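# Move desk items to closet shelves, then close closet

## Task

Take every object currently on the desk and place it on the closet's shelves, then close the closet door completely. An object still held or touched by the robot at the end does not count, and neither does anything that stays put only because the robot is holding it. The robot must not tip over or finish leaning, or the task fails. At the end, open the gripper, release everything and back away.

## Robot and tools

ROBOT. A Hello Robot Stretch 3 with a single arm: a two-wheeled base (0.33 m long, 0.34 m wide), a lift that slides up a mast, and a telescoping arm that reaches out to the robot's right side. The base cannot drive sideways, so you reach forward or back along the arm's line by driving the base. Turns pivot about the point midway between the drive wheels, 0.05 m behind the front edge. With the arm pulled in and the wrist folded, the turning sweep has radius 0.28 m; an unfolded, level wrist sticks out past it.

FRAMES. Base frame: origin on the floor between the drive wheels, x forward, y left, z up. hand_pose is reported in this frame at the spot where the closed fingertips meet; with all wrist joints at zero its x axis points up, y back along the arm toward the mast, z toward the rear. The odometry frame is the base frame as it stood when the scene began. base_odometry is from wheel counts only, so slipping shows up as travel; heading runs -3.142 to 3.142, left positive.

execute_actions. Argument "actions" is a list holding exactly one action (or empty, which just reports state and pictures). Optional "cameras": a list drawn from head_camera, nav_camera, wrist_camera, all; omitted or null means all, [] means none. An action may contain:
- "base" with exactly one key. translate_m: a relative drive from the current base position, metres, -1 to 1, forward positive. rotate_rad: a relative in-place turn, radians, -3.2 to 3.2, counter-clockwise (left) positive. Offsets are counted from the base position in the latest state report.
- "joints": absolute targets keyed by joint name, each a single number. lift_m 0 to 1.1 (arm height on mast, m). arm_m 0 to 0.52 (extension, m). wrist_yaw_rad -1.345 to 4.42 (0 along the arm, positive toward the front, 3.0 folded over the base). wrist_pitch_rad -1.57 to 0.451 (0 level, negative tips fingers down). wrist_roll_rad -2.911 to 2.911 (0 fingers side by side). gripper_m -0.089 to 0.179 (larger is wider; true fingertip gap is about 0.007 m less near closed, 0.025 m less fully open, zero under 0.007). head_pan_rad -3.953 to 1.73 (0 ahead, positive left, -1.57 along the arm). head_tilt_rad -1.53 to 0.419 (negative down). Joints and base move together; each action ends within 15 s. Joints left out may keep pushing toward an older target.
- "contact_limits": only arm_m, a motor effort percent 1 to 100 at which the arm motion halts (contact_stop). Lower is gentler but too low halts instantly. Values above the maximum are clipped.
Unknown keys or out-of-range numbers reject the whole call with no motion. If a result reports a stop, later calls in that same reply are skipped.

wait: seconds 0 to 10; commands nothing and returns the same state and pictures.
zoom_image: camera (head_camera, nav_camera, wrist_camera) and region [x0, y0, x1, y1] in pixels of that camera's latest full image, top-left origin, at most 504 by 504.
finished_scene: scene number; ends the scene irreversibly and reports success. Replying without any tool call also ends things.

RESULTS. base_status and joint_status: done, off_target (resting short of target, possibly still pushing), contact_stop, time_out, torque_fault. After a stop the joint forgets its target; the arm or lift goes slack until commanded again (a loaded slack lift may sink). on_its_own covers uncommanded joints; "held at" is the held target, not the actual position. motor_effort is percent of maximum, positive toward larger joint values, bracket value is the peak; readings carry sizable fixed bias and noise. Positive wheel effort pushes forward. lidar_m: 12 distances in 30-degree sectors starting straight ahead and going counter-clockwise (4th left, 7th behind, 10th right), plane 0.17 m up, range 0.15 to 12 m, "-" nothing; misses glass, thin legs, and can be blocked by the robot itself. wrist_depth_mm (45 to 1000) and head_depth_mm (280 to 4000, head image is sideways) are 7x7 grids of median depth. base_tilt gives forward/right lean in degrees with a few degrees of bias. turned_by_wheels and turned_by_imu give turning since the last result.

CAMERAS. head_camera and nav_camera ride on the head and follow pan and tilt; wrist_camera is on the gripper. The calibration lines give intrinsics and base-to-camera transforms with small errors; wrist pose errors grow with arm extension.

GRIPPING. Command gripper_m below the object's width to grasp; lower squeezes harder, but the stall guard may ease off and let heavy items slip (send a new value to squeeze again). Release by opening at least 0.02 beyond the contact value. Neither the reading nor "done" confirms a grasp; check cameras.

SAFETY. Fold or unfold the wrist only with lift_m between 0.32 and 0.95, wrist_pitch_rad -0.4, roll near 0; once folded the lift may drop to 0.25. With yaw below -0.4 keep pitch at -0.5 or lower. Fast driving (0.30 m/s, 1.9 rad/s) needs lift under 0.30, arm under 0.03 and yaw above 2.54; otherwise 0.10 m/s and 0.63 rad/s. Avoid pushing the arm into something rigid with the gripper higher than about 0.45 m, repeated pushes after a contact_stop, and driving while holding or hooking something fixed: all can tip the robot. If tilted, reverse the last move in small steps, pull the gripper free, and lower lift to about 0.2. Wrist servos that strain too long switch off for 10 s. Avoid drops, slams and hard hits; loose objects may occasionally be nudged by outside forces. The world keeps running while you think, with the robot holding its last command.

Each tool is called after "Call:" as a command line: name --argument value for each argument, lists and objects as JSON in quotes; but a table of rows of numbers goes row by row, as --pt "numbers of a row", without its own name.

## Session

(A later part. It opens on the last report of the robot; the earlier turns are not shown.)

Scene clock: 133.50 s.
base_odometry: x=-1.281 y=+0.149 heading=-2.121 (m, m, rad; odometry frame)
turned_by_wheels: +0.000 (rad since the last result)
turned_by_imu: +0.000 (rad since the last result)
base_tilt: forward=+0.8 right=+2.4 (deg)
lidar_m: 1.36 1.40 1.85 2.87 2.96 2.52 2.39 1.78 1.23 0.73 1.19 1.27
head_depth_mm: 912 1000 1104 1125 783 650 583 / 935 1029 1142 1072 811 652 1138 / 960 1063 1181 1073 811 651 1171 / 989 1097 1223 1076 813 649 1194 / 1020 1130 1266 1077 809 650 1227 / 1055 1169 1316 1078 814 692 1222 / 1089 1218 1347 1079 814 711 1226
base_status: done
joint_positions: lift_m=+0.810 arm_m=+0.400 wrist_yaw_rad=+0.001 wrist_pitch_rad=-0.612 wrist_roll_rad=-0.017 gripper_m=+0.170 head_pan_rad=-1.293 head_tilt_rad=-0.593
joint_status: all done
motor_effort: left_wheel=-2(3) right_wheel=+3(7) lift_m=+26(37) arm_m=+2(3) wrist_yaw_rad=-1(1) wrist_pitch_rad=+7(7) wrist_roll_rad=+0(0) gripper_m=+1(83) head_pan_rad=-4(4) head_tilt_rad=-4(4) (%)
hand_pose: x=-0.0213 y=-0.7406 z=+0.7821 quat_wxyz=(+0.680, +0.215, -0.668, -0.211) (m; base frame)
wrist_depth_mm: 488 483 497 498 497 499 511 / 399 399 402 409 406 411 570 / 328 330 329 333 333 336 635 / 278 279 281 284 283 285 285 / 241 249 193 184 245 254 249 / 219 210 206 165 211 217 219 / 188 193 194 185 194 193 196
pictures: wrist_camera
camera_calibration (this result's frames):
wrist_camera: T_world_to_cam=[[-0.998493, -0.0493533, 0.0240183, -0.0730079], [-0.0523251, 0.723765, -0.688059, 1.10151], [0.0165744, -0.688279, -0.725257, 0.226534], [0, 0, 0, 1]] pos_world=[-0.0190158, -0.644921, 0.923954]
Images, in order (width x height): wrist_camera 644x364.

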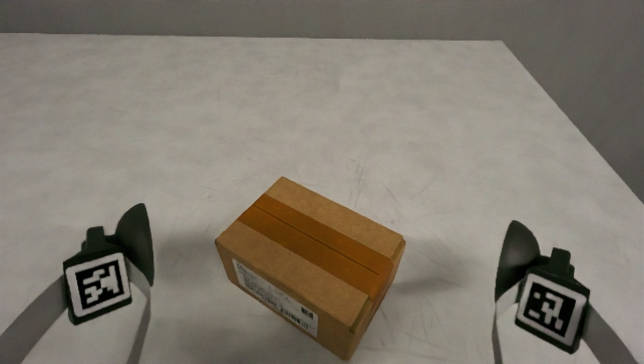

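Call:
execute_actions --actions '[{"joints":{"lift_m":0.79}}]' --cameras '[]'

Call:
execute_actions --actions '[{"joints":{"gripper_m":0.03}}]' --cameras '["wrist_camera"]'

Call:
execute_actions --actions '[{"joints":{"lift_m":0.9,"arm_m":0.1}}]' --cameras '["wrist_camera"]'

Scene clock: 134.53 s.
base_odometry: x=-1.281 y=+0.149 heading=-2.121 (m, m, rad; odometry frame)
turned_by_wheels: +0.000 (rad since the last result)
turned_by_imu: +0.000 (rad since the last result)
base_tilt: forward=+0.8 right=+2.3 (deg)
lidar_m: 1.36 1.40 1.85 2.88 2.95 2.53 2.38 1.78 1.23 0.73 1.19 1.27
head_depth_mm: 908 1001 1107 1127 756 648 583 / 936 1030 1142 1073 809 650 1146 / 962 1064 1185 1077 809 651 1175 / 988 1095 1232 1081 814 650 1193 / 1017 1133 1272 1077 813 652 1219 / 1053 1172 1326 1079 812 691 1221 / 1079 1212 1343 1077 815 712 1225
base_status: not commanded
joint_positions: lift_m=+0.790 arm_m=+0.400 wrist_yaw_rad=+0.001 wrist_pitch_rad=-0.612 wrist_roll_rad=-0.017 gripper_m=+0.170 head_pan_rad=-1.293 head_tilt_rad=-0.593
joint_status: all done
motor_effort: left_wheel=-2(1) right_wheel=+2(2) lift_m=+26(28) arm_m=+2(1) wrist_yaw_rad=-1(1) wrist_pitch_rad=+7(7) wrist_roll_rad=+0(0) gripper_m=+0(0) head_pan_rad=-4(4) head_tilt_rad=-4(4) (%)
hand_pose: x=-0.0213 y=-0.7406 z=+0.7621 quat_wxyz=(+0.680, +0.215, -0.668, -0.211) (m; base frame)
wrist_depth_mm: 450 456 464 466 470 497 508 / 355 358 363 366 365 370 573 / 296 297 298 301 301 303 317 / 250 251 246 184 254 256 257 / 218 225 168 160 211 229 223 / 197 189 189 148 191 196 197 / 170 174 174 170 175 174 176
pictures: none
No camera images: the call's "cameras" was empty. Leave "cameras" out to get every camera's image.

Scene clock: 137.43 s.
base_odometry: x=-1.281 y=+0.149 heading=-2.121 (m, m, rad; odometry frame)
turned_by_wheels: +0.000 (rad since the last result)
turned_by_imu: +0.000 (rad since the last result)
base_tilt: forward=+0.9 right=+2.4 (deg)
lidar_m: 1.36 1.40 1.85 2.88 2.97 2.53 2.39 1.78 1.24 0.72 1.19 1.27
head_depth_mm: 912 1001 1105 1125 759 649 583 / 935 1027 1141 1071 811 650 1143 / 961 1059 1178 1076 812 650 1167 / 988 1095 1227 1077 812 652 1191 / 1019 1133 1273 1078 814 673 1226 / 1051 1169 1319 1075 812 692 1224 / 1082 1213 1362 1081 811 712 1220
base_status: not commanded
joint_positions: lift_m=+0.790 arm_m=+0.400 wrist_yaw_rad=+0.000 wrist_pitch_rad=-0.611 wrist_roll_rad=-0.017 gripper_m=+0.030 head_pan_rad=-1.293 head_tilt_rad=-0.593
joint_status: all done
motor_effort: left_wheel=-1(3) right_wheel=+2(6) lift_m=+26(26) arm_m=+1(1) wrist_yaw_rad=+0(4) wrist_pitch_rad=+6(8) wrist_roll_rad=+0(1) gripper_m=+0(97) head_pan_rad=-5(4) head_tilt_rad=-3(5) (%)
hand_pose: x=-0.0216 y=-0.7408 z=+0.7623 quat_wxyz=(+0.680, +0.215, -0.668, -0.211) (m; base frame)
wrist_depth_mm: 460 459 463 467 492 500 513 / 359 362 362 276 368 370 579 / 297 296 297 244 301 303 316 / 252 252 253 255 255 257 258 / 218 219 223 221 224 223 224 / 193 194 194 192 196 196 197 / 173 174 174 175 175 176 176
pictures: wrist_camera
camera_calibration (this result's frames):
wrist_camera: T_world_to_cam=[[-0.998551, -0.0481198, 0.0240754, -0.0719113], [-0.0514516, 0.72301, -0.688919, 1.08818], [0.0157438, -0.689159, -0.724439, 0.210748], [0, 0, 0, 1]] pos_world=[-0.0191367, -0.644984, 0.904069]
Images, in order (width x height): wrist_camera 644x364.

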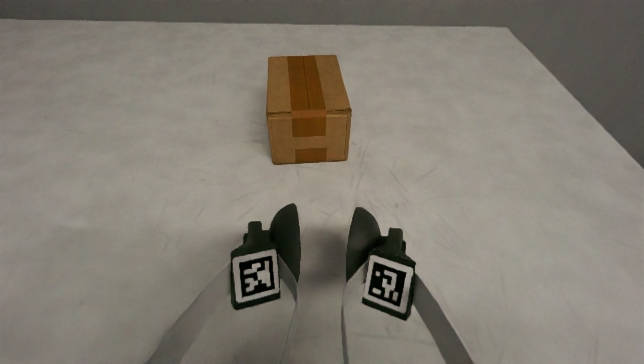

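Scene clock: 140.87 s.
base_odometry: x=-1.281 y=+0.149 heading=-2.121 (m, m, rad; odometry frame)
turned_by_wheels: +0.000 (rad since the last result)
turned_by_imu: +0.000 (rad since the last result)
base_tilt: forward=+0.7 right=+2.4 (deg)
lidar_m: 1.36 1.39 1.85 2.87 2.96 2.52 2.39 1.77 1.24 0.73 1.19 1.27
head_depth_mm: 909 999 1101 1073 872 - 1128 / 939 1029 1140 1079 812 650 1157 / 966 1063 1178 1074 813 652 1166 / 990 1096 1224 1079 813 651 1193 / 1016 1133 1273 1079 812 671 1223 / 1052 1168 1323 1077 814 692 1223 / 1088 1217 1355 1077 813 714 1222
base_status: not commanded
joint_positions: lift_m=+0.900 arm_m=+0.100 wrist_yaw_rad=+0.000 wrist_pitch_rad=-0.612 wrist_roll_rad=-0.017 gripper_m=+0.030 head_pan_rad=-1.293 head_tilt_rad=-0.593
joint_status: all done
motor_effort: left_wheel=-1(1) right_wheel=+3(2) lift_m=+44(49) arm_m=-2(3) wrist_yaw_rad=+0(0) wrist_pitch_rad=+7(7) wrist_roll_rad=+1(0) gripper_m=-1(1) head_pan_rad=-4(4) head_tilt_rad=-4(4) (%)
hand_pose: x=-0.0216 y=-0.4411 z=+0.8714 quat_wxyz=(+0.680, +0.215, -0.668, -0.212) (m; base frame)
wrist_depth_mm: 729 747 747 754 771 815 807 / 574 586 587 557 595 880 903 / 469 480 480 484 487 526 - / 405 406 407 410 411 410 - / 350 351 358 357 361 357 - / 311 312 312 312 315 315 325 / 279 281 279 282 281 283 284
pictures: wrist_camera
camera_calibration (this result's frames):
wrist_camera: T_world_to_cam=[[-0.998551, -0.0481488, 0.0240152, -0.0600768], [-0.0514509, 0.723872, -0.688013, 0.946237], [0.015743, -0.688252, -0.725301, 0.497479], [0, 0, 0, 1]] pos_world=[-0.0191368, -0.345457, 1.01329]
Images, in order (width x height): wrist_camera 644x364.

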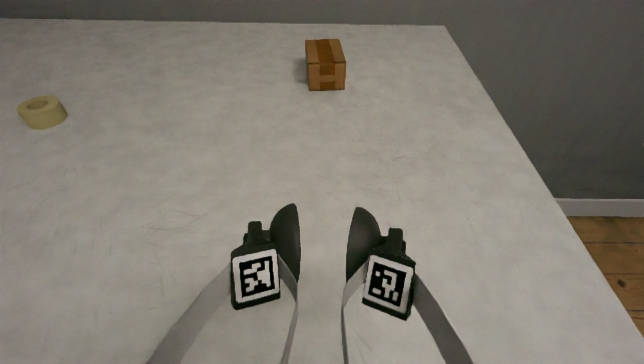

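Call:
execute_actions --actions '[{"joints":{"lift_m":0.79,"arm_m":0.42,"gripper_m":0.12}}]' --cameras '[]'

Call:
execute_actions --actions '[{"joints":{"arm_m":0.515}}]' --cameras '["wrist_camera"]'

Scene clock: 144.50 s.
base_odometry: x=-1.281 y=+0.149 heading=-2.121 (m, m, rad; odometry frame)
turned_by_wheels: +0.000 (rad since the last result)
turned_by_imu: +0.000 (rad since the last result)
base_tilt: forward=+0.8 right=+2.4 (deg)
lidar_m: 1.36 1.40 1.85 2.86 2.96 2.53 2.39 1.78 1.23 0.73 1.19 1.27
head_depth_mm: 910 1000 1101 1142 783 650 583 / 937 1032 1144 1074 814 651 1137 / 961 1060 1183 1082 811 650 1170 / 990 1091 1228 1074 811 652 1195 / 1019 1135 1268 1075 810 670 1223 / 1048 1172 1323 1077 812 692 1222 / 1087 1216 1340 1072 813 712 1225
base_status: not commanded
joint_positions: lift_m=+0.790 arm_m=+0.420 wrist_yaw_rad=+0.000 wrist_pitch_rad=-0.612 wrist_roll_rad=-0.017 gripper_m=+0.120 head_pan_rad=-1.293 head_tilt_rad=-0.593
joint_status: all done
motor_effort: left_wheel=-1(1) right_wheel=+2(2) lift_m=+26(36) arm_m=+2(4) wrist_yaw_rad=+0(0) wrist_pitch_rad=+7(7) wrist_roll_rad=+0(0) gripper_m=-1(82) head_pan_rad=-4(4) head_tilt_rad=-3(3) (%)
hand_pose: x=-0.0216 y=-0.7605 z=+0.7620 quat_wxyz=(+0.680, +0.215, -0.668, -0.212) (m; base frame)
wrist_depth_mm: 454 469 470 469 469 482 493 / 357 358 360 275 366 368 553 / 295 295 298 227 300 302 317 / 250 251 253 247 254 256 257 / 218 225 219 221 221 222 224 / 193 - 194 195 195 200 197 / 176 173 174 175 175 172 176
pictures: none
No camera images: the call's "cameras" was empty. Leave "cameras" out to get every camera's image.

Scene clock: 146.43 s.
base_odometry: x=-1.281 y=+0.149 heading=-2.121 (m, m, rad; odometry frame)
turned_by_wheels: +0.000 (rad since the last result)
turned_by_imu: +0.000 (rad since the last result)
base_tilt: forward=+0.8 right=+2.3 (deg)
lidar_m: 1.36 1.40 1.85 2.87 2.95 2.53 2.39 1.78 1.23 0.73 1.19 1.27
head_depth_mm: 907 998 1104 1127 810 649 583 / 935 1030 1142 1073 811 650 1140 / 964 1065 1183 1077 812 650 1163 / 989 1097 1226 1074 810 653 1198 / 1022 1134 1269 1074 813 672 1227 / 1051 1171 1315 1074 814 693 1219 / 1084 1212 1345 1077 811 712 1216
base_status: not commanded
joint_positions: lift_m=+0.790 arm_m=+0.515 wrist_yaw_rad=+0.000 wrist_pitch_rad=-0.612 wrist_roll_rad=-0.017 gripper_m=+0.120 head_pan_rad=-1.293 head_tilt_rad=-0.593
joint_status: all done
motor_effort: left_wheel=-1(1) right_wheel=+1(2) lift_m=+26(26) arm_m=+2(3) wrist_yaw_rad=+1(0) wrist_pitch_rad=+7(7) wrist_roll_rad=+0(0) gripper_m=+1(1) head_pan_rad=-4(4) head_tilt_rad=-3(4) (%)
hand_pose: x=-0.0216 y=-0.8555 z=+0.7620 quat_wxyz=(+0.680, +0.215, -0.668, -0.212) (m; base frame)
wrist_depth_mm: 395 397 395 393 398 398 396 / 355 359 359 362 364 370 445 / 294 297 297 299 301 303 327 / 250 251 237 189 254 255 256 / 217 224 162 160 220 221 222 / 193 - 175 178 195 200 196 / 176 172 174 174 175 172 176
pictures: wrist_camera
camera_calibration (this result's frames):
wrist_camera: T_world_to_cam=[[-0.998551, -0.0481563, 0.0240006, -0.0773984], [-0.051451, 0.724081, -0.687793, 1.17097], [0.0157432, -0.688032, -0.72551, 0.133262], [0, 0, 0, 1]] pos_world=[-0.0191368, -0.759914, 0.903923]
Images, in order (width x height): wrist_camera 644x364.

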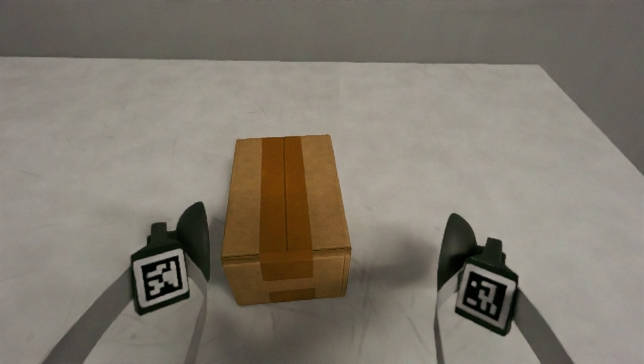

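Call:
execute_actions --actions '[{"base":{"translate_m":0.025},"joints":{"gripper_m":0.03,"wrist_pitch_rad":-0.5}}]' --cameras '["wrist_camera"]'

Call:
execute_actions --actions '[{"joints":{"lift_m":0.9,"arm_m":0.0}}]' --cameras '["wrist_camera"]'

Scene clock: 148.00 s.
base_odometry: x=-1.294 y=+0.128 heading=-2.121 (m, m, rad; odometry frame)
turned_by_wheels: +0.000 (rad since the last result)
turned_by_imu: +0.000 (rad since the last result)
base_tilt: forward=+0.9 right=+2.3 (deg)
lidar_m: 1.34 1.37 1.81 2.86 2.96 2.56 2.42 1.77 1.23 0.73 1.19 1.24
head_depth_mm: 911 998 1105 1138 813 648 584 / 937 1031 1141 1075 812 650 1142 / 960 1061 1181 1076 811 651 1176 / 990 1094 1220 1074 813 650 1200 / 1018 1130 1270 1078 815 652 1224 / 1056 1167 1319 1078 813 692 1223 / 1082 1215 1345 1079 813 714 1224
base_status: done
joint_positions: lift_m=+0.790 arm_m=+0.515 wrist_yaw_rad=+0.000 wrist_pitch_rad=-0.517 wrist_roll_rad=-0.017 gripper_m=+0.031 head_pan_rad=-1.293 head_tilt_rad=-0.593
joint_status: all done
motor_effort: left_wheel=-1(3) right_wheel=+3(7) lift_m=+26(26) arm_m=+2(2) wrist_yaw_rad=+0(1) wrist_pitch_rad=+10(12) wrist_roll_rad=+0(0) gripper_m=-14(86) head_pan_rad=-4(4) head_tilt_rad=-3(3) (%)
hand_pose: x=-0.0215 y=-0.8706 z=+0.7815 quat_wxyz=(+0.690, +0.182, -0.677, -0.180) (m; base frame)
wrist_depth_mm: 378 382 381 378 384 382 382 / 421 417 421 422 420 423 423 / 354 354 359 363 366 370 460 / 290 291 295 296 299 301 303 / 246 247 248 184 260 253 255 / 214 215 204 160 - 219 220 / 189 190 188 167 192 193 193
pictures: wrist_camera
camera_calibration (this result's frames):
wrist_camera: T_world_to_cam=[[-0.99855, -0.0456745, 0.0284855, -0.0799287], [-0.0514695, 0.655169, -0.753727, 1.18677], [0.0157632, -0.7541, -0.65657, 0.0256162], [0, 0, 0, 1]] pos_world=[-0.019134, -0.761871, 0.913598]
Images, in order (width x height): wrist_camera 644x364.

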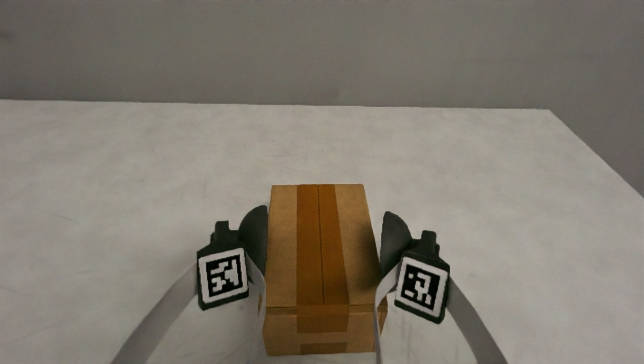

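Scene clock: 152.93 s.
base_odometry: x=-1.294 y=+0.128 heading=-2.121 (m, m, rad; odometry frame)
turned_by_wheels: +0.000 (rad since the last result)
turned_by_imu: +0.000 (rad since the last result)
base_tilt: forward=+0.9 right=+2.3 (deg)
lidar_m: 1.33 1.37 1.82 2.87 2.96 2.55 2.41 1.77 1.23 0.73 1.19 1.25
head_depth_mm: 908 996 1104 1075 810 689 - / 936 1028 1145 1073 812 669 - / 959 1061 1180 1074 810 653 1163 / 990 1093 1221 1078 813 654 1192 / 1016 1130 1267 1073 812 653 1229 / 1049 1166 1317 1072 812 691 1221 / 1082 1214 1342 1082 815 714 1219
base_status: not commanded
joint_positions: lift_m=+0.900 arm_m=+0.002 wrist_yaw_rad=+0.001 wrist_pitch_rad=-0.519 wrist_roll_rad=-0.017 gripper_m=+0.030 head_pan_rad=-1.293 head_tilt_rad=-0.593
joint_status: all done
joint sent to its limit — the command would take arm_m past its lower limit, so that joint was sent only as far as its limit.
motor_effort: left_wheel=-1(3) right_wheel=+2(2) lift_m=+44(45) arm_m=-3(6) wrist_yaw_rad=-1(1) wrist_pitch_rad=+11(11) wrist_roll_rad=+1(0) gripper_m=+0(13) head_pan_rad=-4(4) head_tilt_rad=-3(4) (%)
hand_pose: x=-0.0213 y=-0.3579 z=+0.8904 quat_wxyz=(+0.690, +0.184, -0.677, -0.180) (m; base frame)
wrist_depth_mm: 881 873 860 866 864 872 875 / 724 729 740 701 746 969 985 / 562 564 568 575 578 - - / 460 462 469 468 474 473 - / 390 394 398 394 406 400 - / 340 339 341 338 345 348 357 / 299 300 300 302 302 304 306
pictures: wrist_camera
camera_calibration (this result's frames):
wrist_camera: T_world_to_cam=[[-0.998494, -0.0469429, 0.0283972, -0.0597338], [-0.0522674, 0.656563, -0.752458, 0.932348], [0.016678, -0.752809, -0.658028, 0.485522], [0, 0, 0, 1]] pos_world=[-0.0190099, -0.249445, 1.02274]
Images, in order (width x height): wrist_camera 644x364.

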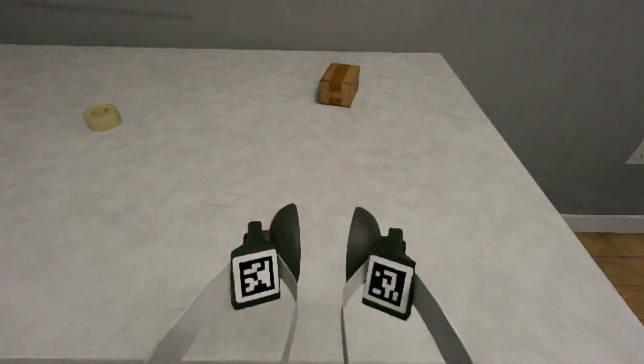

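Call:
execute_actions --actions '[{"base":{"rotate_rad":-0.4}}]' --cameras '[]'

Call:
execute_actions --actions '[{"base":{"translate_m":0.25}}]' --cameras '[]'

Call:
execute_actions --actions '[{"base":{"rotate_rad":0.4},"joints":{"gripper_m":0.12,"wrist_pitch_rad":-0.3}}]' --cameras '[]'

Call:
execute_actions --actions '[{"base":{"translate_m":-0.26},"joints":{"arm_m":0.25,"lift_m":0.72}}]' --cameras '["wrist_camera"]'

Scene clock: 154.73 s.
base_odometry: x=-1.294 y=+0.128 heading=-2.521 (m, m, rad; odometry frame)
turned_by_wheels: -0.400 (rad since the last result)
turned_by_imu: -0.398 (rad since the last result)
base_tilt: forward=+0.8 right=+2.4 (deg)
lidar_m: 1.24 1.33 1.41 2.05 2.95 3.19 2.48 2.42 1.57 0.73 1.16 1.23
head_depth_mm: 989 1095 1233 1399 1513 688 - / 976 1080 1211 1299 811 671 - / 964 1066 1198 1074 812 652 1168 / 958 1059 1183 1030 813 652 1167 / 941 1043 1163 1075 811 652 1171 / 931 1029 1145 1076 813 653 1169 / 919 1020 1132 1075 811 652 1138
base_status: done
joint_positions: lift_m=+0.900 arm_m=+0.002 wrist_yaw_rad=+0.001 wrist_pitch_rad=-0.519 wrist_roll_rad=-0.017 gripper_m=+0.030 head_pan_rad=-1.293 head_tilt_rad=-0.593
joint_status: not commanded
motor_effort: left_wheel=+3(8) right_wheel=-1(6) lift_m=+44(43) arm_m=-2(2) wrist_yaw_rad=+0(0) wrist_pitch_rad=+11(11) wrist_roll_rad=+0(0) gripper_m=+1(0) head_pan_rad=-4(4) head_tilt_rad=-3(5) (%)
hand_pose: x=-0.0213 y=-0.3579 z=+0.8904 quat_wxyz=(+0.690, +0.184, -0.677, -0.180) (m; base frame)
wrist_depth_mm: 732 794 893 981 - - - / 716 720 738 - - - - / 556 565 571 599 - - - / 461 462 466 464 - - - / 389 388 400 396 - - - / 337 340 339 341 - - - / 299 299 308 - - - -
pictures: none
No camera images: the call's "cameras" was empty. Leave "cameras" out to get every camera's image.

Scene clock: 158.53 s.
base_odometry: x=-1.498 y=-0.017 heading=-2.521 (m, m, rad; odometry frame)
turned_by_wheels: +0.000 (rad since the last result)
turned_by_imu: +0.000 (rad since the last result)
base_tilt: forward=+0.9 right=+2.3 (deg)
lidar_m: 1.00 1.11 1.18 1.72 3.06 3.18 2.70 2.64 1.41 0.72 1.05 1.11
head_depth_mm: 886 987 1101 1074 811 690 - / 877 971 1093 1068 812 670 - / 869 960 1073 1079 812 652 544 / 860 949 1057 1073 813 651 544 / 846 938 1045 1079 814 653 542 / 836 926 1032 1083 797 652 543 / 830 914 1012 1078 812 652 542
base_status: done
joint_positions: lift_m=+0.900 arm_m=+0.002 wrist_yaw_rad=+0.001 wrist_pitch_rad=-0.519 wrist_roll_rad=-0.017 gripper_m=+0.030 head_pan_rad=-1.293 head_tilt_rad=-0.593
joint_status: not commanded
motor_effort: left_wheel=+3(8) right_wheel=-2(3) lift_m=+44(44) arm_m=-2(3) wrist_yaw_rad=-1(1) wrist_pitch_rad=+11(11) wrist_roll_rad=+0(0) gripper_m=+0(0) head_pan_rad=-4(4) head_tilt_rad=-4(3) (%)
hand_pose: x=-0.0213 y=-0.3579 z=+0.8904 quat_wxyz=(+0.690, +0.184, -0.677, -0.180) (m; base frame)
wrist_depth_mm: 654 713 777 881 - - - / 682 721 738 737 - - - / 563 568 571 573 580 - - / 460 460 468 467 473 474 - / 388 391 401 397 404 398 402 / 337 340 340 337 345 347 348 / 298 300 301 302 303 305 -
pictures: none
No camera images: the call's "cameras" was empty. Leave "cameras" out to get every camera's image.

Scene clock: 160.17 s.
base_odometry: x=-1.498 y=-0.017 heading=-2.121 (m, m, rad; odometry frame)
turned_by_wheels: +0.400 (rad since the last result)
turned_by_imu: +0.398 (rad since the last result)
base_tilt: forward=+0.9 right=+2.2 (deg)
lidar_m: 1.11 1.15 1.52 2.98 3.09 2.80 2.64 1.60 0.72 1.05 1.08 1.00
head_depth_mm: 816 895 990 1059 809 - - / 841 926 1027 1077 812 661 530 / 859 953 1062 1078 806 651 542 / 889 984 1102 1073 810 654 543 / 916 1016 1141 1079 812 653 542 / 944 1048 1187 1076 815 652 572 / 976 1086 1234 1081 815 652 585
base_status: done
joint_positions: lift_m=+0.900 arm_m=+0.002 wrist_yaw_rad=+0.001 wrist_pitch_rad=-0.322 wrist_roll_rad=-0.017 gripper_m=+0.120 head_pan_rad=-1.293 head_tilt_rad=-0.593
joint_status: all done
motor_effort: left_wheel=-1(5) right_wheel=+2(5) lift_m=+43(44) arm_m=-2(2) wrist_yaw_rad=-1(1) wrist_pitch_rad=+13(13) wrist_roll_rad=+0(0) gripper_m=+0(80) head_pan_rad=-4(4) head_tilt_rad=-3(3) (%)
hand_pose: x=-0.0212 y=-0.3827 z=+0.9344 quat_wxyz=(+0.704, +0.115, -0.692, -0.112) (m; base frame)
wrist_depth_mm: 741 737 736 741 732 743 739 / 788 795 797 793 793 788 795 / 825 836 834 846 843 834 857 / 641 652 658 671 671 653 925 / 505 528 497 523 531 532 536 / 416 - 421 427 430 454 440 / 361 356 360 363 366 354 373
pictures: none
No camera images: the call's "cameras" was empty. Leave "cameras" out to get every camera's image.

Scene clock: 164.23 s.
base_odometry: x=-1.362 y=+0.204 heading=-2.121 (m, m, rad; odometry frame)
turned_by_wheels: +0.000 (rad since the last result)
turned_by_imu: +0.000 (rad since the last result)
base_tilt: forward=+0.8 right=+2.4 (deg)
lidar_m: 1.37 1.41 1.87 2.97 3.04 2.52 2.38 1.63 1.13 0.63 1.09 1.22
head_depth_mm: 832 913 1007 1075 839 - 541 / 856 940 1045 1072 834 651 542 / 878 967 1077 1078 810 651 543 / 909 1000 1116 1076 810 652 543 / 930 1035 1159 1084 813 653 556 / 962 1072 1206 1079 813 653 584 / 992 1112 1247 1082 813 650 1143
base_status: done
joint_positions: lift_m=+0.720 arm_m=+0.250 wrist_yaw_rad=+0.001 wrist_pitch_rad=-0.321 wrist_roll_rad=-0.017 gripper_m=+0.120 head_pan_rad=-1.293 head_tilt_rad=-0.593
joint_status: all done
motor_effort: left_wheel=-1(6) right_wheel=+1(4) lift_m=+26(39) arm_m=+2(0) wrist_yaw_rad=-1(1) wrist_pitch_rad=+12(13) wrist_roll_rad=+0(1) gripper_m=+0(0) head_pan_rad=-4(4) head_tilt_rad=-3(3) (%)
hand_pose: x=-0.0212 y=-0.6302 z=+0.7553 quat_wxyz=(+0.704, +0.115, -0.692, -0.112) (m; base frame)
wrist_depth_mm: 525 519 524 523 525 526 532 / 552 550 558 545 561 570 572 / 385 391 398 286 415 423 606 / 282 285 276 266 297 304 343 / 222 233 227 229 231 236 238 / 183 - 186 188 189 199 194 / - 157 158 159 160 157 164
pictures: wrist_camera
camera_calibration (this result's frames):
wrist_camera: T_world_to_cam=[[-0.998495, -0.0406135, 0.0368446, -0.0710124], [-0.0521575, 0.495972, -0.866771, 0.994643], [0.0169287, -0.867388, -0.497344, -0.00196709], [0, 0, 0, 1]] pos_world=[-0.0189942, -0.497906, 0.863766]
Images, in order (width x height): wrist_camera 644x364.

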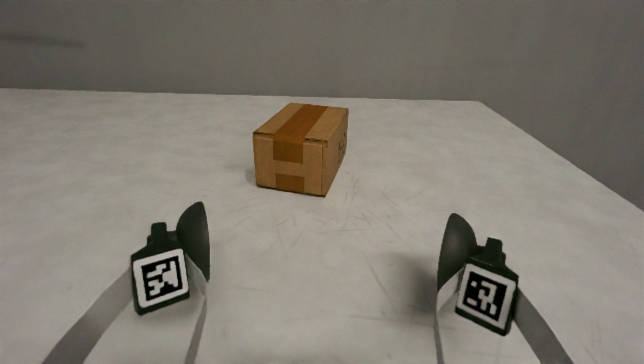

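Call:
execute_actions --actions '[{"base":{"translate_m":0.02},"joints":{"arm_m":0.385}}]' --cameras '[]'

Call:
execute_actions --actions '[{"joints":{"gripper_m":0.0}}]' --cameras '["wrist_camera"]'

Call:
execute_actions --actions '[{"joints":{"lift_m":0.85}}]' --cameras '["wrist_camera"]'

Scene clock: 166.67 s.
base_odometry: x=-1.372 y=+0.187 heading=-2.121 (m, m, rad; odometry frame)
turned_by_wheels: +0.000 (rad since the last result)
turned_by_imu: +0.000 (rad since the last result)
base_tilt: forward=+0.8 right=+2.4 (deg)
lidar_m: 1.35 1.39 1.85 2.97 3.07 2.54 2.40 1.63 0.64 0.63 1.09 1.20
head_depth_mm: 830 908 1007 1077 - 650 542 / 853 938 1044 1072 811 651 543 / 880 969 1076 1075 812 653 543 / 903 1000 1115 1074 811 651 543 / 928 1030 1160 1077 811 652 557 / 962 1066 1206 1078 814 652 585 / 992 1104 1248 1077 813 651 1136
base_status: done
joint_positions: lift_m=+0.720 arm_m=+0.385 wrist_yaw_rad=+0.001 wrist_pitch_rad=-0.321 wrist_roll_rad=-0.017 gripper_m=+0.120 head_pan_rad=-1.293 head_tilt_rad=-0.593
joint_status: all done
motor_effort: left_wheel=-1(3) right_wheel=+2(5) lift_m=+26(26) arm_m=+2(4) wrist_yaw_rad=-1(1) wrist_pitch_rad=+12(12) wrist_roll_rad=+1(0) gripper_m=+1(0) head_pan_rad=-4(4) head_tilt_rad=-4(4) (%)
hand_pose: x=-0.0212 y=-0.7652 z=+0.7553 quat_wxyz=(+0.704, +0.115, -0.692, -0.112) (m; base frame)
wrist_depth_mm: 394 398 398 398 398 399 400 / 425 426 426 427 431 433 429 / 385 391 398 409 412 448 462 / 280 283 288 189 295 300 305 / 222 233 153 148 230 235 236 / 182 - 145 132 188 199 193 / - 156 154 149 160 157 163
pictures: none
No camera images: the call's "cameras" was empty. Leave "cameras" out to get every camera's image.

Scene clock: 168.37 s.
base_odometry: x=-1.372 y=+0.187 heading=-2.121 (m, m, rad; odometry frame)
turned_by_wheels: +0.000 (rad since the last result)
turned_by_imu: +0.000 (rad since the last result)
base_tilt: forward=+0.9 right=+2.3 (deg)
lidar_m: 1.35 1.39 1.84 2.97 3.06 2.54 2.40 1.63 0.64 0.63 1.09 1.21
head_depth_mm: 829 911 1009 1075 - 650 543 / 851 938 1041 1079 811 651 542 / 880 968 1077 1076 812 653 544 / 906 1000 1113 1078 811 652 543 / 932 1038 1154 1076 812 651 558 / 957 1066 1205 1079 813 651 585 / 988 1102 1254 1077 813 653 1141
base_status: not commanded
joint_positions: lift_m=+0.720 arm_m=+0.385 wrist_yaw_rad=+0.001 wrist_pitch_rad=-0.321 wrist_roll_rad=-0.017 gripper_m=+0.001 head_pan_rad=-1.293 head_tilt_rad=-0.593
joint_status: all done
motor_effort: left_wheel=-1(1) right_wheel=+2(2) lift_m=+26(26) arm_m=+2(2) wrist_yaw_rad=-1(1) wrist_pitch_rad=+12(12) wrist_roll_rad=+1(1) gripper_m=-30(98) head_pan_rad=-4(4) head_tilt_rad=-4(4) (%)
hand_pose: x=-0.0212 y=-0.7652 z=+0.7553 quat_wxyz=(+0.704, +0.115, -0.692, -0.112) (m; base frame)
wrist_depth_mm: 396 396 398 399 399 398 400 / 427 427 424 430 425 430 433 / 383 390 398 407 414 423 469 / 281 283 288 189 295 301 306 / 221 223 219 147 212 233 235 / 183 184 144 134 131 191 193 / 155 156 157 149 155 161 162
pictures: wrist_camera
camera_calibration (this result's frames):
wrist_camera: T_world_to_cam=[[-0.998497, -0.0405649, 0.0368437, -0.0764692], [-0.0521321, 0.495948, -0.866786, 1.06161], [0.0168885, -0.867404, -0.497318, -0.119104], [0, 0, 0, 1]] pos_world=[-0.0189991, -0.632915, 0.863769]
Images, in order (width x height): wrist_camera 644x364.

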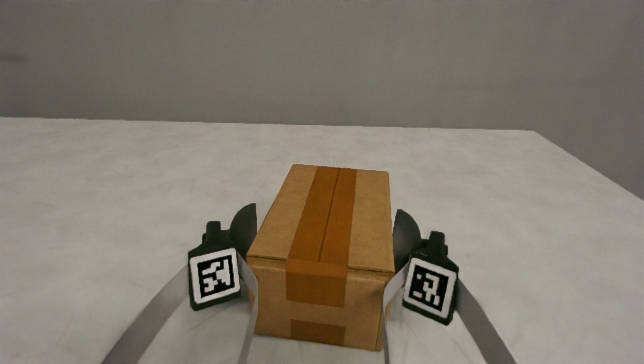

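Scene clock: 170.37 s.
base_odometry: x=-1.372 y=+0.187 heading=-2.121 (m, m, rad; odometry frame)
turned_by_wheels: +0.000 (rad since the last result)
turned_by_imu: +0.000 (rad since the last result)
base_tilt: forward=+0.9 right=+2.5 (deg)
lidar_m: 1.34 1.38 1.84 2.97 3.07 2.55 2.40 1.63 0.64 0.63 1.09 1.20
head_depth_mm: 829 911 1006 - 784 648 542 / 851 936 1040 1075 810 649 543 / 880 966 1080 1076 812 651 542 / 905 998 1113 1074 815 652 543 / 933 1028 1151 1074 810 651 556 / 958 1068 1201 1077 810 652 585 / 990 1104 1256 1079 811 653 1145
base_status: not commanded
joint_positions: lift_m=+0.850 arm_m=+0.385 wrist_yaw_rad=+0.001 wrist_pitch_rad=-0.325 wrist_roll_rad=-0.017 gripper_m=+0.011 head_pan_rad=-1.293 head_tilt_rad=-0.593
joint_status: all done
on_its_own: gripper_m is held at +0.010, not at your +0.000, by its stall guard, which is still easing
motor_effort: left_wheel=-1(1) right_wheel=+1(2) lift_m=+44(43) arm_m=+2(1) wrist_yaw_rad=-1(1) wrist_pitch_rad=+14(14) wrist_roll_rad=+1(0) gripper_m=-26(31) head_pan_rad=-4(4) head_tilt_rad=-4(4) (%)
hand_pose: x=-0.0212 y=-0.7648 z=+0.8836 quat_wxyz=(+0.704, +0.116, -0.691, -0.113) (m; base frame)
wrist_depth_mm: 396 397 399 399 398 400 397 / 426 427 428 425 424 427 432 / 462 462 458 465 462 465 466 / 499 497 508 189 497 503 501 / 418 424 419 147 403 461 554 / 349 349 143 134 131 363 601 / 295 298 299 149 297 308 331
pictures: wrist_camera
camera_calibration (this result's frames):
wrist_camera: T_world_to_cam=[[-0.998497, -0.0407183, 0.0366826, -0.0811555], [-0.0521385, 0.499515, -0.864735, 1.17355], [0.016887, -0.865348, -0.500887, -0.0501785], [0, 0, 0, 1]] pos_world=[-0.0189989, -0.632934, 0.992656]
Images, in order (width x height): wrist_camera 644x364.

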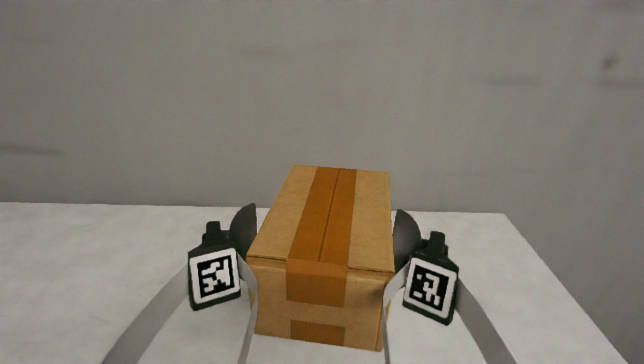

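Call:
execute_actions --actions '[{"joints":{"arm_m":0.0,"wrist_pitch_rad":-0.4}}]' --cameras '[]'

Call:
execute_actions --actions '[{"base":{"rotate_rad":1.99},"joints":{"wrist_yaw_rad":3.0,"lift_m":0.6,"head_pan_rad":0,"head_tilt_rad":-0.3}}]' --cameras '[]'

Call:
execute_actions --actions '[{"joints":{"lift_m":0.28}}]' --cameras '[]'

Call:
execute_actions --actions '[{"base":{"translate_m":1.0}}]' --cameras '[]'

Call:
execute_actions --actions '[{"base":{"translate_m":1.0}}]' --cameras '[]'

Call:
execute_actions --actions '[{"base":{"translate_m":0.6},"joints":{"lift_m":0.5}}]' --cameras '["nav_camera"]'

Scene clock: 174.67 s.
base_odometry: x=-1.372 y=+0.187 heading=-2.121 (m, m, rad; odometry frame)
turned_by_wheels: +0.000 (rad since the last result)
turned_by_imu: +0.000 (rad since the last result)
base_tilt: forward=+0.9 right=+2.4 (deg)
lidar_m: 1.35 1.39 1.84 2.97 3.06 2.54 2.40 1.63 0.64 0.63 1.10 1.21
head_depth_mm: 829 911 1008 1073 809 499 - / 853 939 1039 1074 811 601 - / 876 969 1078 1074 812 651 543 / 904 1002 1119 1070 810 651 543 / 930 1036 1154 1074 809 652 557 / 958 1064 1209 1077 811 653 585 / 991 1108 1246 1078 811 653 1144
base_status: not commanded
joint_positions: lift_m=+0.850 arm_m=+0.002 wrist_yaw_rad=+0.001 wrist_pitch_rad=-0.424 wrist_roll_rad=-0.017 gripper_m=+0.026 head_pan_rad=-1.293 head_tilt_rad=-0.593
joint_status: all done
joint sent to its limit — the command would take arm_m past its lower limit, so that joint was sent only as far as its limit.
on_its_own: gripper_m is held at +0.025, not at your +0.000, by its stall guard, which is not easing now
motor_effort: left_wheel=-1(1) right_wheel=+2(1) lift_m=+45(45) arm_m=-2(3) wrist_yaw_rad=+0(1) wrist_pitch_rad=+14(15) wrist_roll_rad=+0(0) gripper_m=-19(24) head_pan_rad=-4(5) head_tilt_rad=-4(4) (%)
hand_pose: x=-0.0213 y=-0.3710 z=+0.8610 quat_wxyz=(+0.697, +0.151, -0.685, -0.147) (m; base frame)
wrist_depth_mm: 758 754 754 758 756 750 760 / 797 807 789 806 801 838 834 / 568 575 587 589 601 893 910 / 446 451 456 190 464 488 - / 369 370 371 147 353 380 - / 312 314 143 134 131 324 333 / 270 272 272 149 270 277 281
pictures: none
No camera images: the call's "cameras" was empty. Leave "cameras" out to get every camera's image.

Scene clock: 178.77 s.
base_odometry: x=-1.372 y=+0.187 heading=-0.131 (m, m, rad; odometry frame)
turned_by_wheels: +1.990 (rad since the last result)
turned_by_imu: +1.979 (rad since the last result)
base_tilt: forward=+0.8 right=+2.4 (deg)
lidar_m: 2.99 2.65 2.40 1.85 1.18 0.63 1.07 1.20 1.35 1.37 1.70 2.97
head_depth_mm: 2489 2632 2761 2901 2793 1962 1500 / 2600 2756 2870 3036 2750 1955 1502 / 2700 3626 3755 3927 2767 1944 1496 / 2868 3129 3258 3511 2773 1947 1497 / 3587 3972 - - 2784 1933 1497 / 3363 3718 3776 3910 2728 1939 1501 / 3016 3156 3299 3393 2753 1927 1486
base_status: done
joint_positions: lift_m=+0.600 arm_m=+0.002 wrist_yaw_rad=+2.998 wrist_pitch_rad=-0.424 wrist_roll_rad=-0.017 gripper_m=+0.026 head_pan_rad=-0.007 head_tilt_rad=-0.310
joint_status: all done
on_its_own: gripper_m is held at +0.025, not at your +0.000, by its stall guard, which is not easing now
motor_effort: left_wheel=-1(6) right_wheel=+3(4) lift_m=+27(33) arm_m=-2(3) wrist_yaw_rad=+2(3) wrist_pitch_rad=+14(14) wrist_roll_rad=+0(1) gripper_m=-19(19) head_pan_rad=+5(58) head_tilt_rad=+5(26) (%)
hand_pose: x=+0.0109 y=+0.0740 z=+0.6116 quat_wxyz=(+0.198, +0.694, +0.101, +0.685) (m; base frame)
wrist_depth_mm: - - - - - - - / - - - - - - - / - - - - - - - / - - - 190 - - - / - - - 147 988 - - / 852 887 - 134 132 914 918 / 703 764 743 149 756 783 789
pictures: none
No camera images: the call's "cameras" was empty. Leave "cameras" out to get every camera's image.

Scene clock: 182.50 s.
base_odometry: x=-1.372 y=+0.187 heading=-0.131 (m, m, rad; odometry frame)
turned_by_wheels: +0.000 (rad since the last result)
turned_by_imu: +0.000 (rad since the last result)
base_tilt: forward=+0.8 right=+2.3 (deg)
lidar_m: 3.01 2.65 2.40 1.85 1.18 0.63 1.07 1.21 1.35 1.37 1.70 2.97
head_depth_mm: 2517 2618 2758 2927 2737 1949 1504 / 2582 2762 2885 3055 2757 1935 1503 / 2720 3616 3694 3894 2812 1959 1490 / 2845 3042 3258 3498 2759 1945 1491 / 3564 3963 - - 2763 1938 1494 / 3351 3691 3866 3899 2741 1932 1490 / 2971 3163 3263 3384 2764 1927 1486
base_status: not commanded
joint_positions: lift_m=+0.280 arm_m=+0.002 wrist_yaw_rad=+2.998 wrist_pitch_rad=-0.424 wrist_roll_rad=-0.017 gripper_m=+0.026 head_pan_rad=-0.007 head_tilt_rad=-0.310
joint_status: all done
on_its_own: gripper_m is held at +0.025, not at your +0.000, by its stall guard, which is not easing now
motor_effort: left_wheel=-1(1) right_wheel=+3(1) lift_m=+27(26) arm_m=-2(2) wrist_yaw_rad=+2(2) wrist_pitch_rad=+14(14) wrist_roll_rad=+0(1) gripper_m=-19(18) head_pan_rad=+5(5) head_tilt_rad=+5(6) (%)
hand_pose: x=+0.0108 y=+0.0740 z=+0.2916 quat_wxyz=(+0.198, +0.694, +0.101, +0.685) (m; base frame)
wrist_depth_mm: - - - - - - - / - - - - - - - / 906 911 928 929 934 964 974 / 713 712 721 189 735 751 740 / 533 586 - 147 554 600 610 / 481 470 - 134 131 509 511 / - - - 146 429 439 444
pictures: none
No camera images: the call's "cameras" was empty. Leave "cameras" out to get every camera's image.

Scene clock: 187.43 s.
base_odometry: x=-0.381 y=+0.056 heading=-0.131 (m, m, rad; odometry frame)
turned_by_wheels: +0.000 (rad since the last result)
turned_by_imu: -0.001 (rad since the last result)
base_tilt: forward=+0.8 right=+2.4 (deg)
lidar_m: 2.06 2.26 2.05 2.06 2.22 1.56 1.56 1.89 1.70 1.74 2.12 2.05
head_depth_mm: 1707 1781 1867 1966 2087 1956 1505 / 2407 1895 1980 2066 2177 1971 1503 / 2541 2657 2795 2920 2777 1961 1507 / 2264 2447 2566 2727 2527 1947 1498 / 2039 2141 2283 2406 2529 1952 1498 / 2866 3054 3177 3376 2732 1928 1496 / 2609 2660 2787 2878 2715 1920 1487
base_status: done
joint_positions: lift_m=+0.280 arm_m=+0.002 wrist_yaw_rad=+2.998 wrist_pitch_rad=-0.424 wrist_roll_rad=-0.017 gripper_m=+0.026 head_pan_rad=-0.007 head_tilt_rad=-0.309
joint_status: not commanded
on_its_own: gripper_m is held at +0.025, not at your +0.000, by its stall guard, which is not easing now
motor_effort: left_wheel=-2(5) right_wheel=+2(9) lift_m=+27(27) arm_m=-2(2) wrist_yaw_rad=+1(2) wrist_pitch_rad=+14(14) wrist_roll_rad=+0(0) gripper_m=-19(19) head_pan_rad=+5(5) head_tilt_rad=+5(5) (%)
hand_pose: x=+0.0107 y=+0.0741 z=+0.2916 quat_wxyz=(+0.197, +0.694, +0.101, +0.685) (m; base frame)
wrist_depth_mm: - - - - - - - / - - - - - - - / 898 909 934 926 953 968 975 / 712 714 715 190 727 737 755 / 579 583 - 147 559 597 607 / 492 513 - 134 131 510 509 / - - - 146 426 440 440
pictures: none
No camera images: the call's "cameras" was empty. Leave "cameras" out to get every camera's image.

Scene clock: 192.37 s.
base_odometry: x=+0.611 y=-0.074 heading=-0.131 (m, m, rad; odometry frame)
turned_by_wheels: +0.000 (rad since the last result)
turned_by_imu: -0.001 (rad since the last result)
base_tilt: forward=+0.9 right=+2.3 (deg)
lidar_m: 1.26 1.35 1.70 1.71 2.09 2.95 2.54 2.29 2.07 2.09 1.22 1.11
head_depth_mm: 1519 1584 1651 1050 1097 1152 1228 / 1582 1648 1745 1805 1704 1877 1451 / 1655 1730 1819 1891 1813 1958 1496 / 1550 1642 1711 1769 1857 1885 1501 / 1096 1147 1210 1284 1379 1458 1497 / 1111 1182 1254 1333 1434 1713 1497 / 1987 2122 2221 2362 2448 1920 1486
base_status: done
joint_positions: lift_m=+0.280 arm_m=+0.002 wrist_yaw_rad=+2.998 wrist_pitch_rad=-0.424 wrist_roll_rad=-0.017 gripper_m=+0.026 head_pan_rad=-0.007 head_tilt_rad=-0.309
joint_status: not commanded
on_its_own: gripper_m is held at +0.025, not at your +0.000, by its stall guard, which is not easing now
motor_effort: left_wheel=-1(5) right_wheel=+2(8) lift_m=+27(27) arm_m=-2(2) wrist_yaw_rad=+1(2) wrist_pitch_rad=+14(14) wrist_roll_rad=+0(1) gripper_m=-20(20) head_pan_rad=+5(5) head_tilt_rad=+5(5) (%)
hand_pose: x=+0.0107 y=+0.0741 z=+0.2916 quat_wxyz=(+0.197, +0.694, +0.101, +0.685) (m; base frame)
wrist_depth_mm: - - - - - - - / - - - - - - - / 904 902 926 928 957 960 970 / 706 711 728 189 732 741 750 / 579 585 - 147 562 601 604 / 492 513 - 134 132 507 511 / - - - 146 425 438 441
pictures: none
No camera images: the call's "cameras" was empty. Leave "cameras" out to get every camera's image.

Scene clock: 199.60 s.
base_odometry: x=+1.205 y=-0.153 heading=-0.131 (m, m, rad; odometry frame)
turned_by_wheels: +0.000 (rad since the last result)
turned_by_imu: -0.001 (rad since the last result)
base_tilt: forward=+0.8 right=+2.3 (deg)
lidar_m: 0.75 0.68 1.50 1.50 1.84 3.51 3.15 2.53 2.29 0.95 0.60 0.56
head_depth_mm: 1028 1084 1135 1078 1213 1020 1036 / 1074 1131 1191 1068 1269 1189 1113 / 1129 1188 1242 1184 1261 1237 1151 / 1102 1170 1222 1180 1259 1285 1405 / 897 940 973 1019 1070 1156 1210 / 615 640 665 697 727 760 796 / 539 564 597 634 680 748 819
base_status: done
joint_positions: lift_m=+0.500 arm_m=+0.002 wrist_yaw_rad=+2.998 wrist_pitch_rad=-0.424 wrist_roll_rad=-0.017 gripper_m=+0.026 head_pan_rad=-0.007 head_tilt_rad=-0.308
joint_status: all done
on_its_own: gripper_m is held at +0.025, not at your +0.000, by its stall guard, which is not easing now
motor_effort: left_wheel=-1(9) right_wheel=+2(8) lift_m=+44(50) arm_m=-2(2) wrist_yaw_rad=+1(1) wrist_pitch_rad=+14(14) wrist_roll_rad=+0(0) gripper_m=-21(19) head_pan_rad=+4(4) head_tilt_rad=+4(5) (%)
hand_pose: x=+0.0107 y=+0.0740 z=+0.5109 quat_wxyz=(+0.197, +0.694, +0.101, +0.685) (m; base frame)
wrist_depth_mm: - - - - - - - / - - - - - - - / - - - - - - - / - - - 189 - - - / 901 905 - 147 877 921 937 / 769 762 - 134 131 773 756 / 654 658 650 149 654 668 675
pictures: nav_camera (sideways: a quarter turn counterclockwise sets it upright)
camera_calibration (this result's frames):
nav_camera: T_world_to_cam=[[0.276858, -0.02595, 0.96056, -1.20446], [-0.0697221, -0.997543, -0.00685338, 0.0674382], [0.958378, -0.0650748, -0.277987, 0.319417], [0, 0, 0, 1]] pos_world=[0.0320439, 0.0568028, 1.24621]
Images, in order (width x height): nav_camera 672x504.

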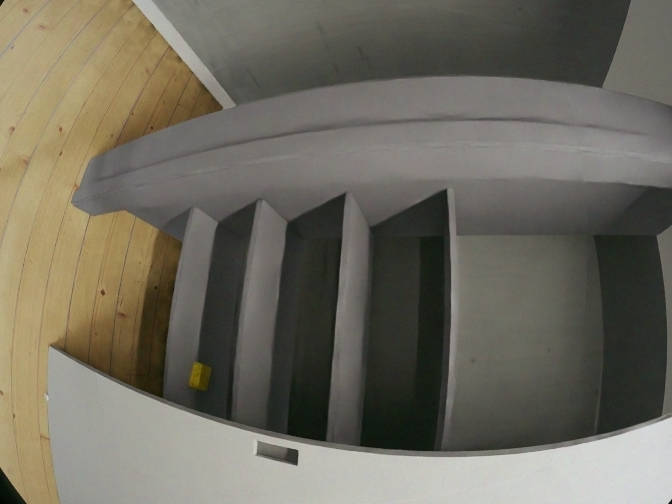

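Call:
execute_actions --actions '[{"base":{"translate_m":0.25},"joints":{"lift_m":0.7}}]' --cameras '[]'

Call:
execute_actions --actions '[{"base":{"rotate_rad":1.15},"joints":{"head_pan_rad":-1.57,"head_tilt_rad":-0.5}}]' --cameras '["nav_camera"]'

Scene clock: 203.70 s.
base_odometry: x=+1.453 y=-0.186 heading=-0.131 (m, m, rad; odometry frame)
turned_by_wheels: +0.000 (rad since the last result)
turned_by_imu: -0.001 (rad since the last result)
base_tilt: forward=+0.8 right=+2.3 (deg)
lidar_m: 0.77 0.45 1.41 1.42 1.73 3.38 3.39 2.62 2.37 0.54 0.37 1.03
head_depth_mm: 830 871 918 947 707 891 733 / 868 913 954 979 757 891 764 / 908 954 1002 1024 757 888 970 / 915 962 1015 985 1068 887 1000 / 743 781 806 844 879 881 967 / 625 651 673 710 741 776 816 / 540 561 458 467 484 503 524
base_status: done
joint_positions: lift_m=+0.700 arm_m=+0.002 wrist_yaw_rad=+2.998 wrist_pitch_rad=-0.424 wrist_roll_rad=-0.017 gripper_m=+0.026 head_pan_rad=-0.007 head_tilt_rad=-0.308
joint_status: all done
on_its_own: gripper_m is held at +0.025, not at your +0.000, by its stall guard, which is not easing now
motor_effort: left_wheel=-1(2) right_wheel=+2(5) lift_m=+44(43) arm_m=-2(3) wrist_yaw_rad=+1(1) wrist_pitch_rad=+14(14) wrist_roll_rad=+1(1) gripper_m=-19(19) head_pan_rad=+4(4) head_tilt_rad=+5(5) (%)
hand_pose: x=+0.0107 y=+0.0740 z=+0.7109 quat_wxyz=(+0.197, +0.694, +0.101, +0.685) (m; base frame)
wrist_depth_mm: - - - - - - - / - - - - - - - / - - - - - - 508 / - - - 189 - - 487 / - - - 147 - - 442 / - - - 134 131 744 463 / 858 863 859 149 861 614 518
pictures: none
No camera images: the call's "cameras" was empty. Leave "cameras" out to get every camera's image.

Scene clock: 206.47 s.
base_odometry: x=+1.453 y=-0.186 heading=+1.018 (m, m, rad; odometry frame)
turned_by_wheels: +1.150 (rad since the last result)
turned_by_imu: +1.144 (rad since the last result)
base_tilt: forward=+0.9 right=+2.3 (deg)
lidar_m: 1.40 1.44 1.87 3.74 3.40 2.50 2.37 0.47 0.37 1.03 0.53 0.45
head_depth_mm: 821 901 964 771 932 1026 1200 / 824 909 964 768 930 1019 1199 / 826 907 967 768 931 1026 1203 / 827 908 973 769 928 1026 1204 / 831 912 973 768 930 1023 1198 / 831 917 974 766 929 1024 1198 / 833 917 974 766 930 1022 1089
base_status: done
joint_positions: lift_m=+0.700 arm_m=+0.002 wrist_yaw_rad=+2.998 wrist_pitch_rad=-0.424 wrist_roll_rad=-0.017 gripper_m=+0.026 head_pan_rad=-1.563 head_tilt_rad=-0.494
joint_status: all done
on_its_own: gripper_m is held at +0.025, not at your +0.000, by its stall guard, which is not easing now
motor_effort: left_wheel=-1(6) right_wheel=+2(4) lift_m=+44(44) arm_m=-2(2) wrist_yaw_rad=+1(1) wrist_pitch_rad=+14(14) wrist_roll_rad=+1(0) gripper_m=-19(20) head_pan_rad=-4(59) head_tilt_rad=-3(18) (%)
hand_pose: x=+0.0107 y=+0.0740 z=+0.7109 quat_wxyz=(+0.197, +0.694, +0.101, +0.685) (m; base frame)
wrist_depth_mm: - - - - - - - / - - - - - - - / - - - - - - - / - - - 189 - - - / - - - 147 - - - / 988 - - 134 131 - - / 873 874 842 149 856 885 902
pictures: nav_camera (sideways: a quarter turn counterclockwise sets it upright)
camera_calibration (this result's frames):
nav_camera: T_world_to_cam=[[-0.0205097, -0.449409, 0.893091, -1.11459], [-0.998465, 0.0551671, 0.0048308, 0.0578918], [-0.0514402, -0.891621, -0.449851, 0.549237], [0, 0, 0, 1]] pos_world=[0.063196, -0.014387, 1.24222]
Images, in order (width x height): nav_camera 672x504.

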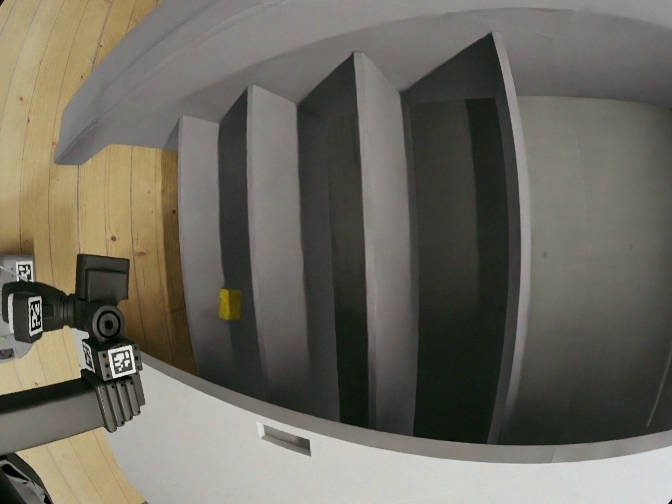

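Call:
execute_actions --actions '[{"base":{"translate_m":0.1},"joints":{"lift_m":0.78,"wrist_yaw_rad":0}}]' --cameras '["wrist_camera"]'

Call:
execute_actions --actions '[{"joints":{"arm_m":0.45}}]' --cameras '["wrist_camera","head_camera"]'

Scene clock: 209.13 s.
base_odometry: x=+1.506 y=-0.101 heading=+1.018 (m, m, rad; odometry frame)
turned_by_wheels: +0.000 (rad since the last result)
turned_by_imu: +0.000 (rad since the last result)
base_tilt: forward=+0.8 right=+2.4 (deg)
lidar_m: 1.31 1.33 1.75 3.76 3.78 2.61 2.47 0.46 0.43 1.02 0.38 0.37
head_depth_mm: 818 899 961 770 933 1013 1201 / 821 901 963 767 933 1025 1204 / 819 903 961 769 933 1027 504 / 823 906 968 769 932 1030 1080 / 822 907 966 766 930 1025 1198 / 826 908 968 767 931 1027 1184 / 820 887 892 764 887 890 940
base_status: done
joint_positions: lift_m=+0.780 arm_m=+0.002 wrist_yaw_rad=+0.003 wrist_pitch_rad=-0.424 wrist_roll_rad=-0.017 gripper_m=+0.026 head_pan_rad=-1.563 head_tilt_rad=-0.494
joint_status: all done
on_its_own: gripper_m is held at +0.025, not at your +0.000, by its stall guard, which is not easing now
motor_effort: left_wheel=-2(4) right_wheel=+3(5) lift_m=+45(46) arm_m=-2(2) wrist_yaw_rad=-2(6) wrist_pitch_rad=+14(14) wrist_roll_rad=+0(0) gripper_m=-19(19) head_pan_rad=-4(4) head_tilt_rad=-3(3) (%)
hand_pose: x=-0.0210 y=-0.3709 z=+0.7909 quat_wxyz=(+0.698, +0.151, -0.685, -0.147) (m; base frame)
wrist_depth_mm: 480 699 727 712 709 718 718 / 481 613 631 630 649 663 672 / 432 440 449 449 459 464 469 / 480 710 889 189 907 873 882 / 486 674 715 147 686 736 747 / 488 616 143 134 131 642 629 / 489 787 939 149 952 969 985
pictures: wrist_camera
camera_calibration (this result's frames):
wrist_camera: T_world_to_cam=[[-0.998433, -0.0454705, 0.032605, -0.0599702], [-0.0530142, 0.582443, -0.811141, 0.884974], [0.0178924, -0.811599, -0.583941, 0.329873], [0, 0, 0, 1]] pos_world=[-0.0188623, -0.250449, 0.912421]
Images, in order (width x height): wrist_camera 644x364.

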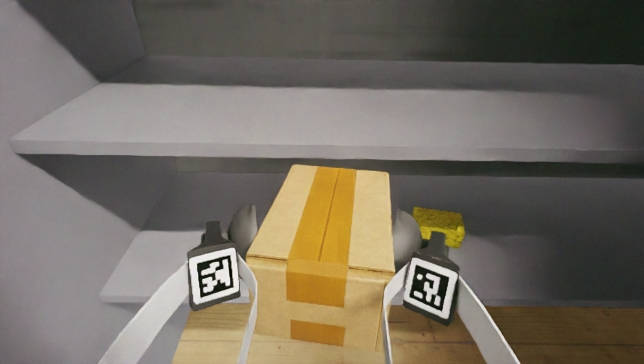

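Scene clock: 213.60 s.
base_odometry: x=+1.506 y=-0.101 heading=+1.018 (m, m, rad; odometry frame)
turned_by_wheels: +0.000 (rad since the last result)
turned_by_imu: +0.000 (rad since the last result)
base_tilt: forward=+0.7 right=+2.4 (deg)
lidar_m: 1.30 1.33 1.74 3.75 3.77 2.61 2.47 0.46 0.43 1.02 0.38 0.37
head_depth_mm: 814 895 963 770 972 - - / 821 902 960 715 860 1026 1200 / 823 899 962 717 860 1026 1195 / 820 907 965 767 932 1027 1201 / 825 903 966 767 930 1025 1203 / 826 907 967 765 930 1024 1188 / 819 885 891 765 891 895 939
base_status: not commanded
joint_positions: lift_m=+0.780 arm_m=+0.450 wrist_yaw_rad=+0.001 wrist_pitch_rad=-0.424 wrist_roll_rad=-0.017 gripper_m=+0.026 head_pan_rad=-1.563 head_tilt_rad=-0.494
joint_status: all done
on_its_own: gripper_m is held at +0.025, not at your +0.000, by its stall guard, which is not easing now
motor_effort: left_wheel=-2(1) right_wheel=+2(3) lift_m=+45(44) arm_m=+3(5) wrist_yaw_rad=-1(1) wrist_pitch_rad=+14(14) wrist_roll_rad=+0(0) gripper_m=-19(20) head_pan_rad=-4(4) head_tilt_rad=-3(2) (%)
hand_pose: x=-0.0212 y=-0.8183 z=+0.7909 quat_wxyz=(+0.697, +0.151, -0.685, -0.147) (m; base frame)
wrist_depth_mm: 299 300 302 301 303 302 303 / 328 328 328 328 327 330 329 / 358 361 360 362 361 363 362 / 336 340 345 189 351 354 358 / 278 280 280 147 269 289 292 / 236 237 143 134 132 243 246 / 205 206 207 149 205 211 213
pictures: head_camera (sideways: a quarter turn clockwise sets it upright), wrist_camera
camera_calibration (this result's frames):
head_camera: T_world_to_cam=[[-0.0160477, 0.448043, -0.893868, 1.18254], [0.998603, 0.0521955, 0.00823439, -0.0138351], [0.0503452, -0.892487, -0.448254, 0.538467], [0, 0, 0, 1]] pos_world=[0.00568363, -0.0485323, 1.29852]
wrist_camera: T_world_to_cam=[[-0.998491, -0.0441846, 0.0326048, -0.0795473], [-0.052264, 0.582513, -0.811139, 1.14558], [0.0168471, -0.811619, -0.583944, -0.0332178], [0, 0, 0, 1]] pos_world=[-0.0189951, -0.69779, 0.912421]
Images, in order (width x height): head_camera 896x504, wrist_camera 644x364.

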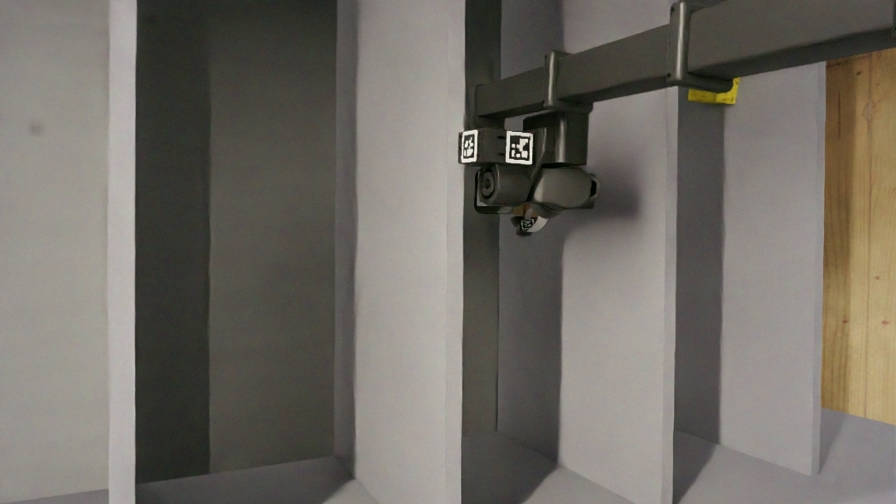

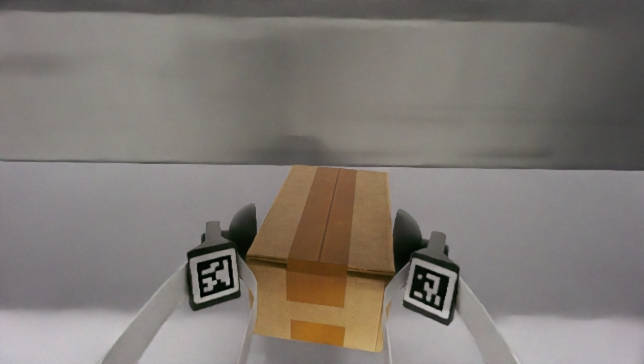

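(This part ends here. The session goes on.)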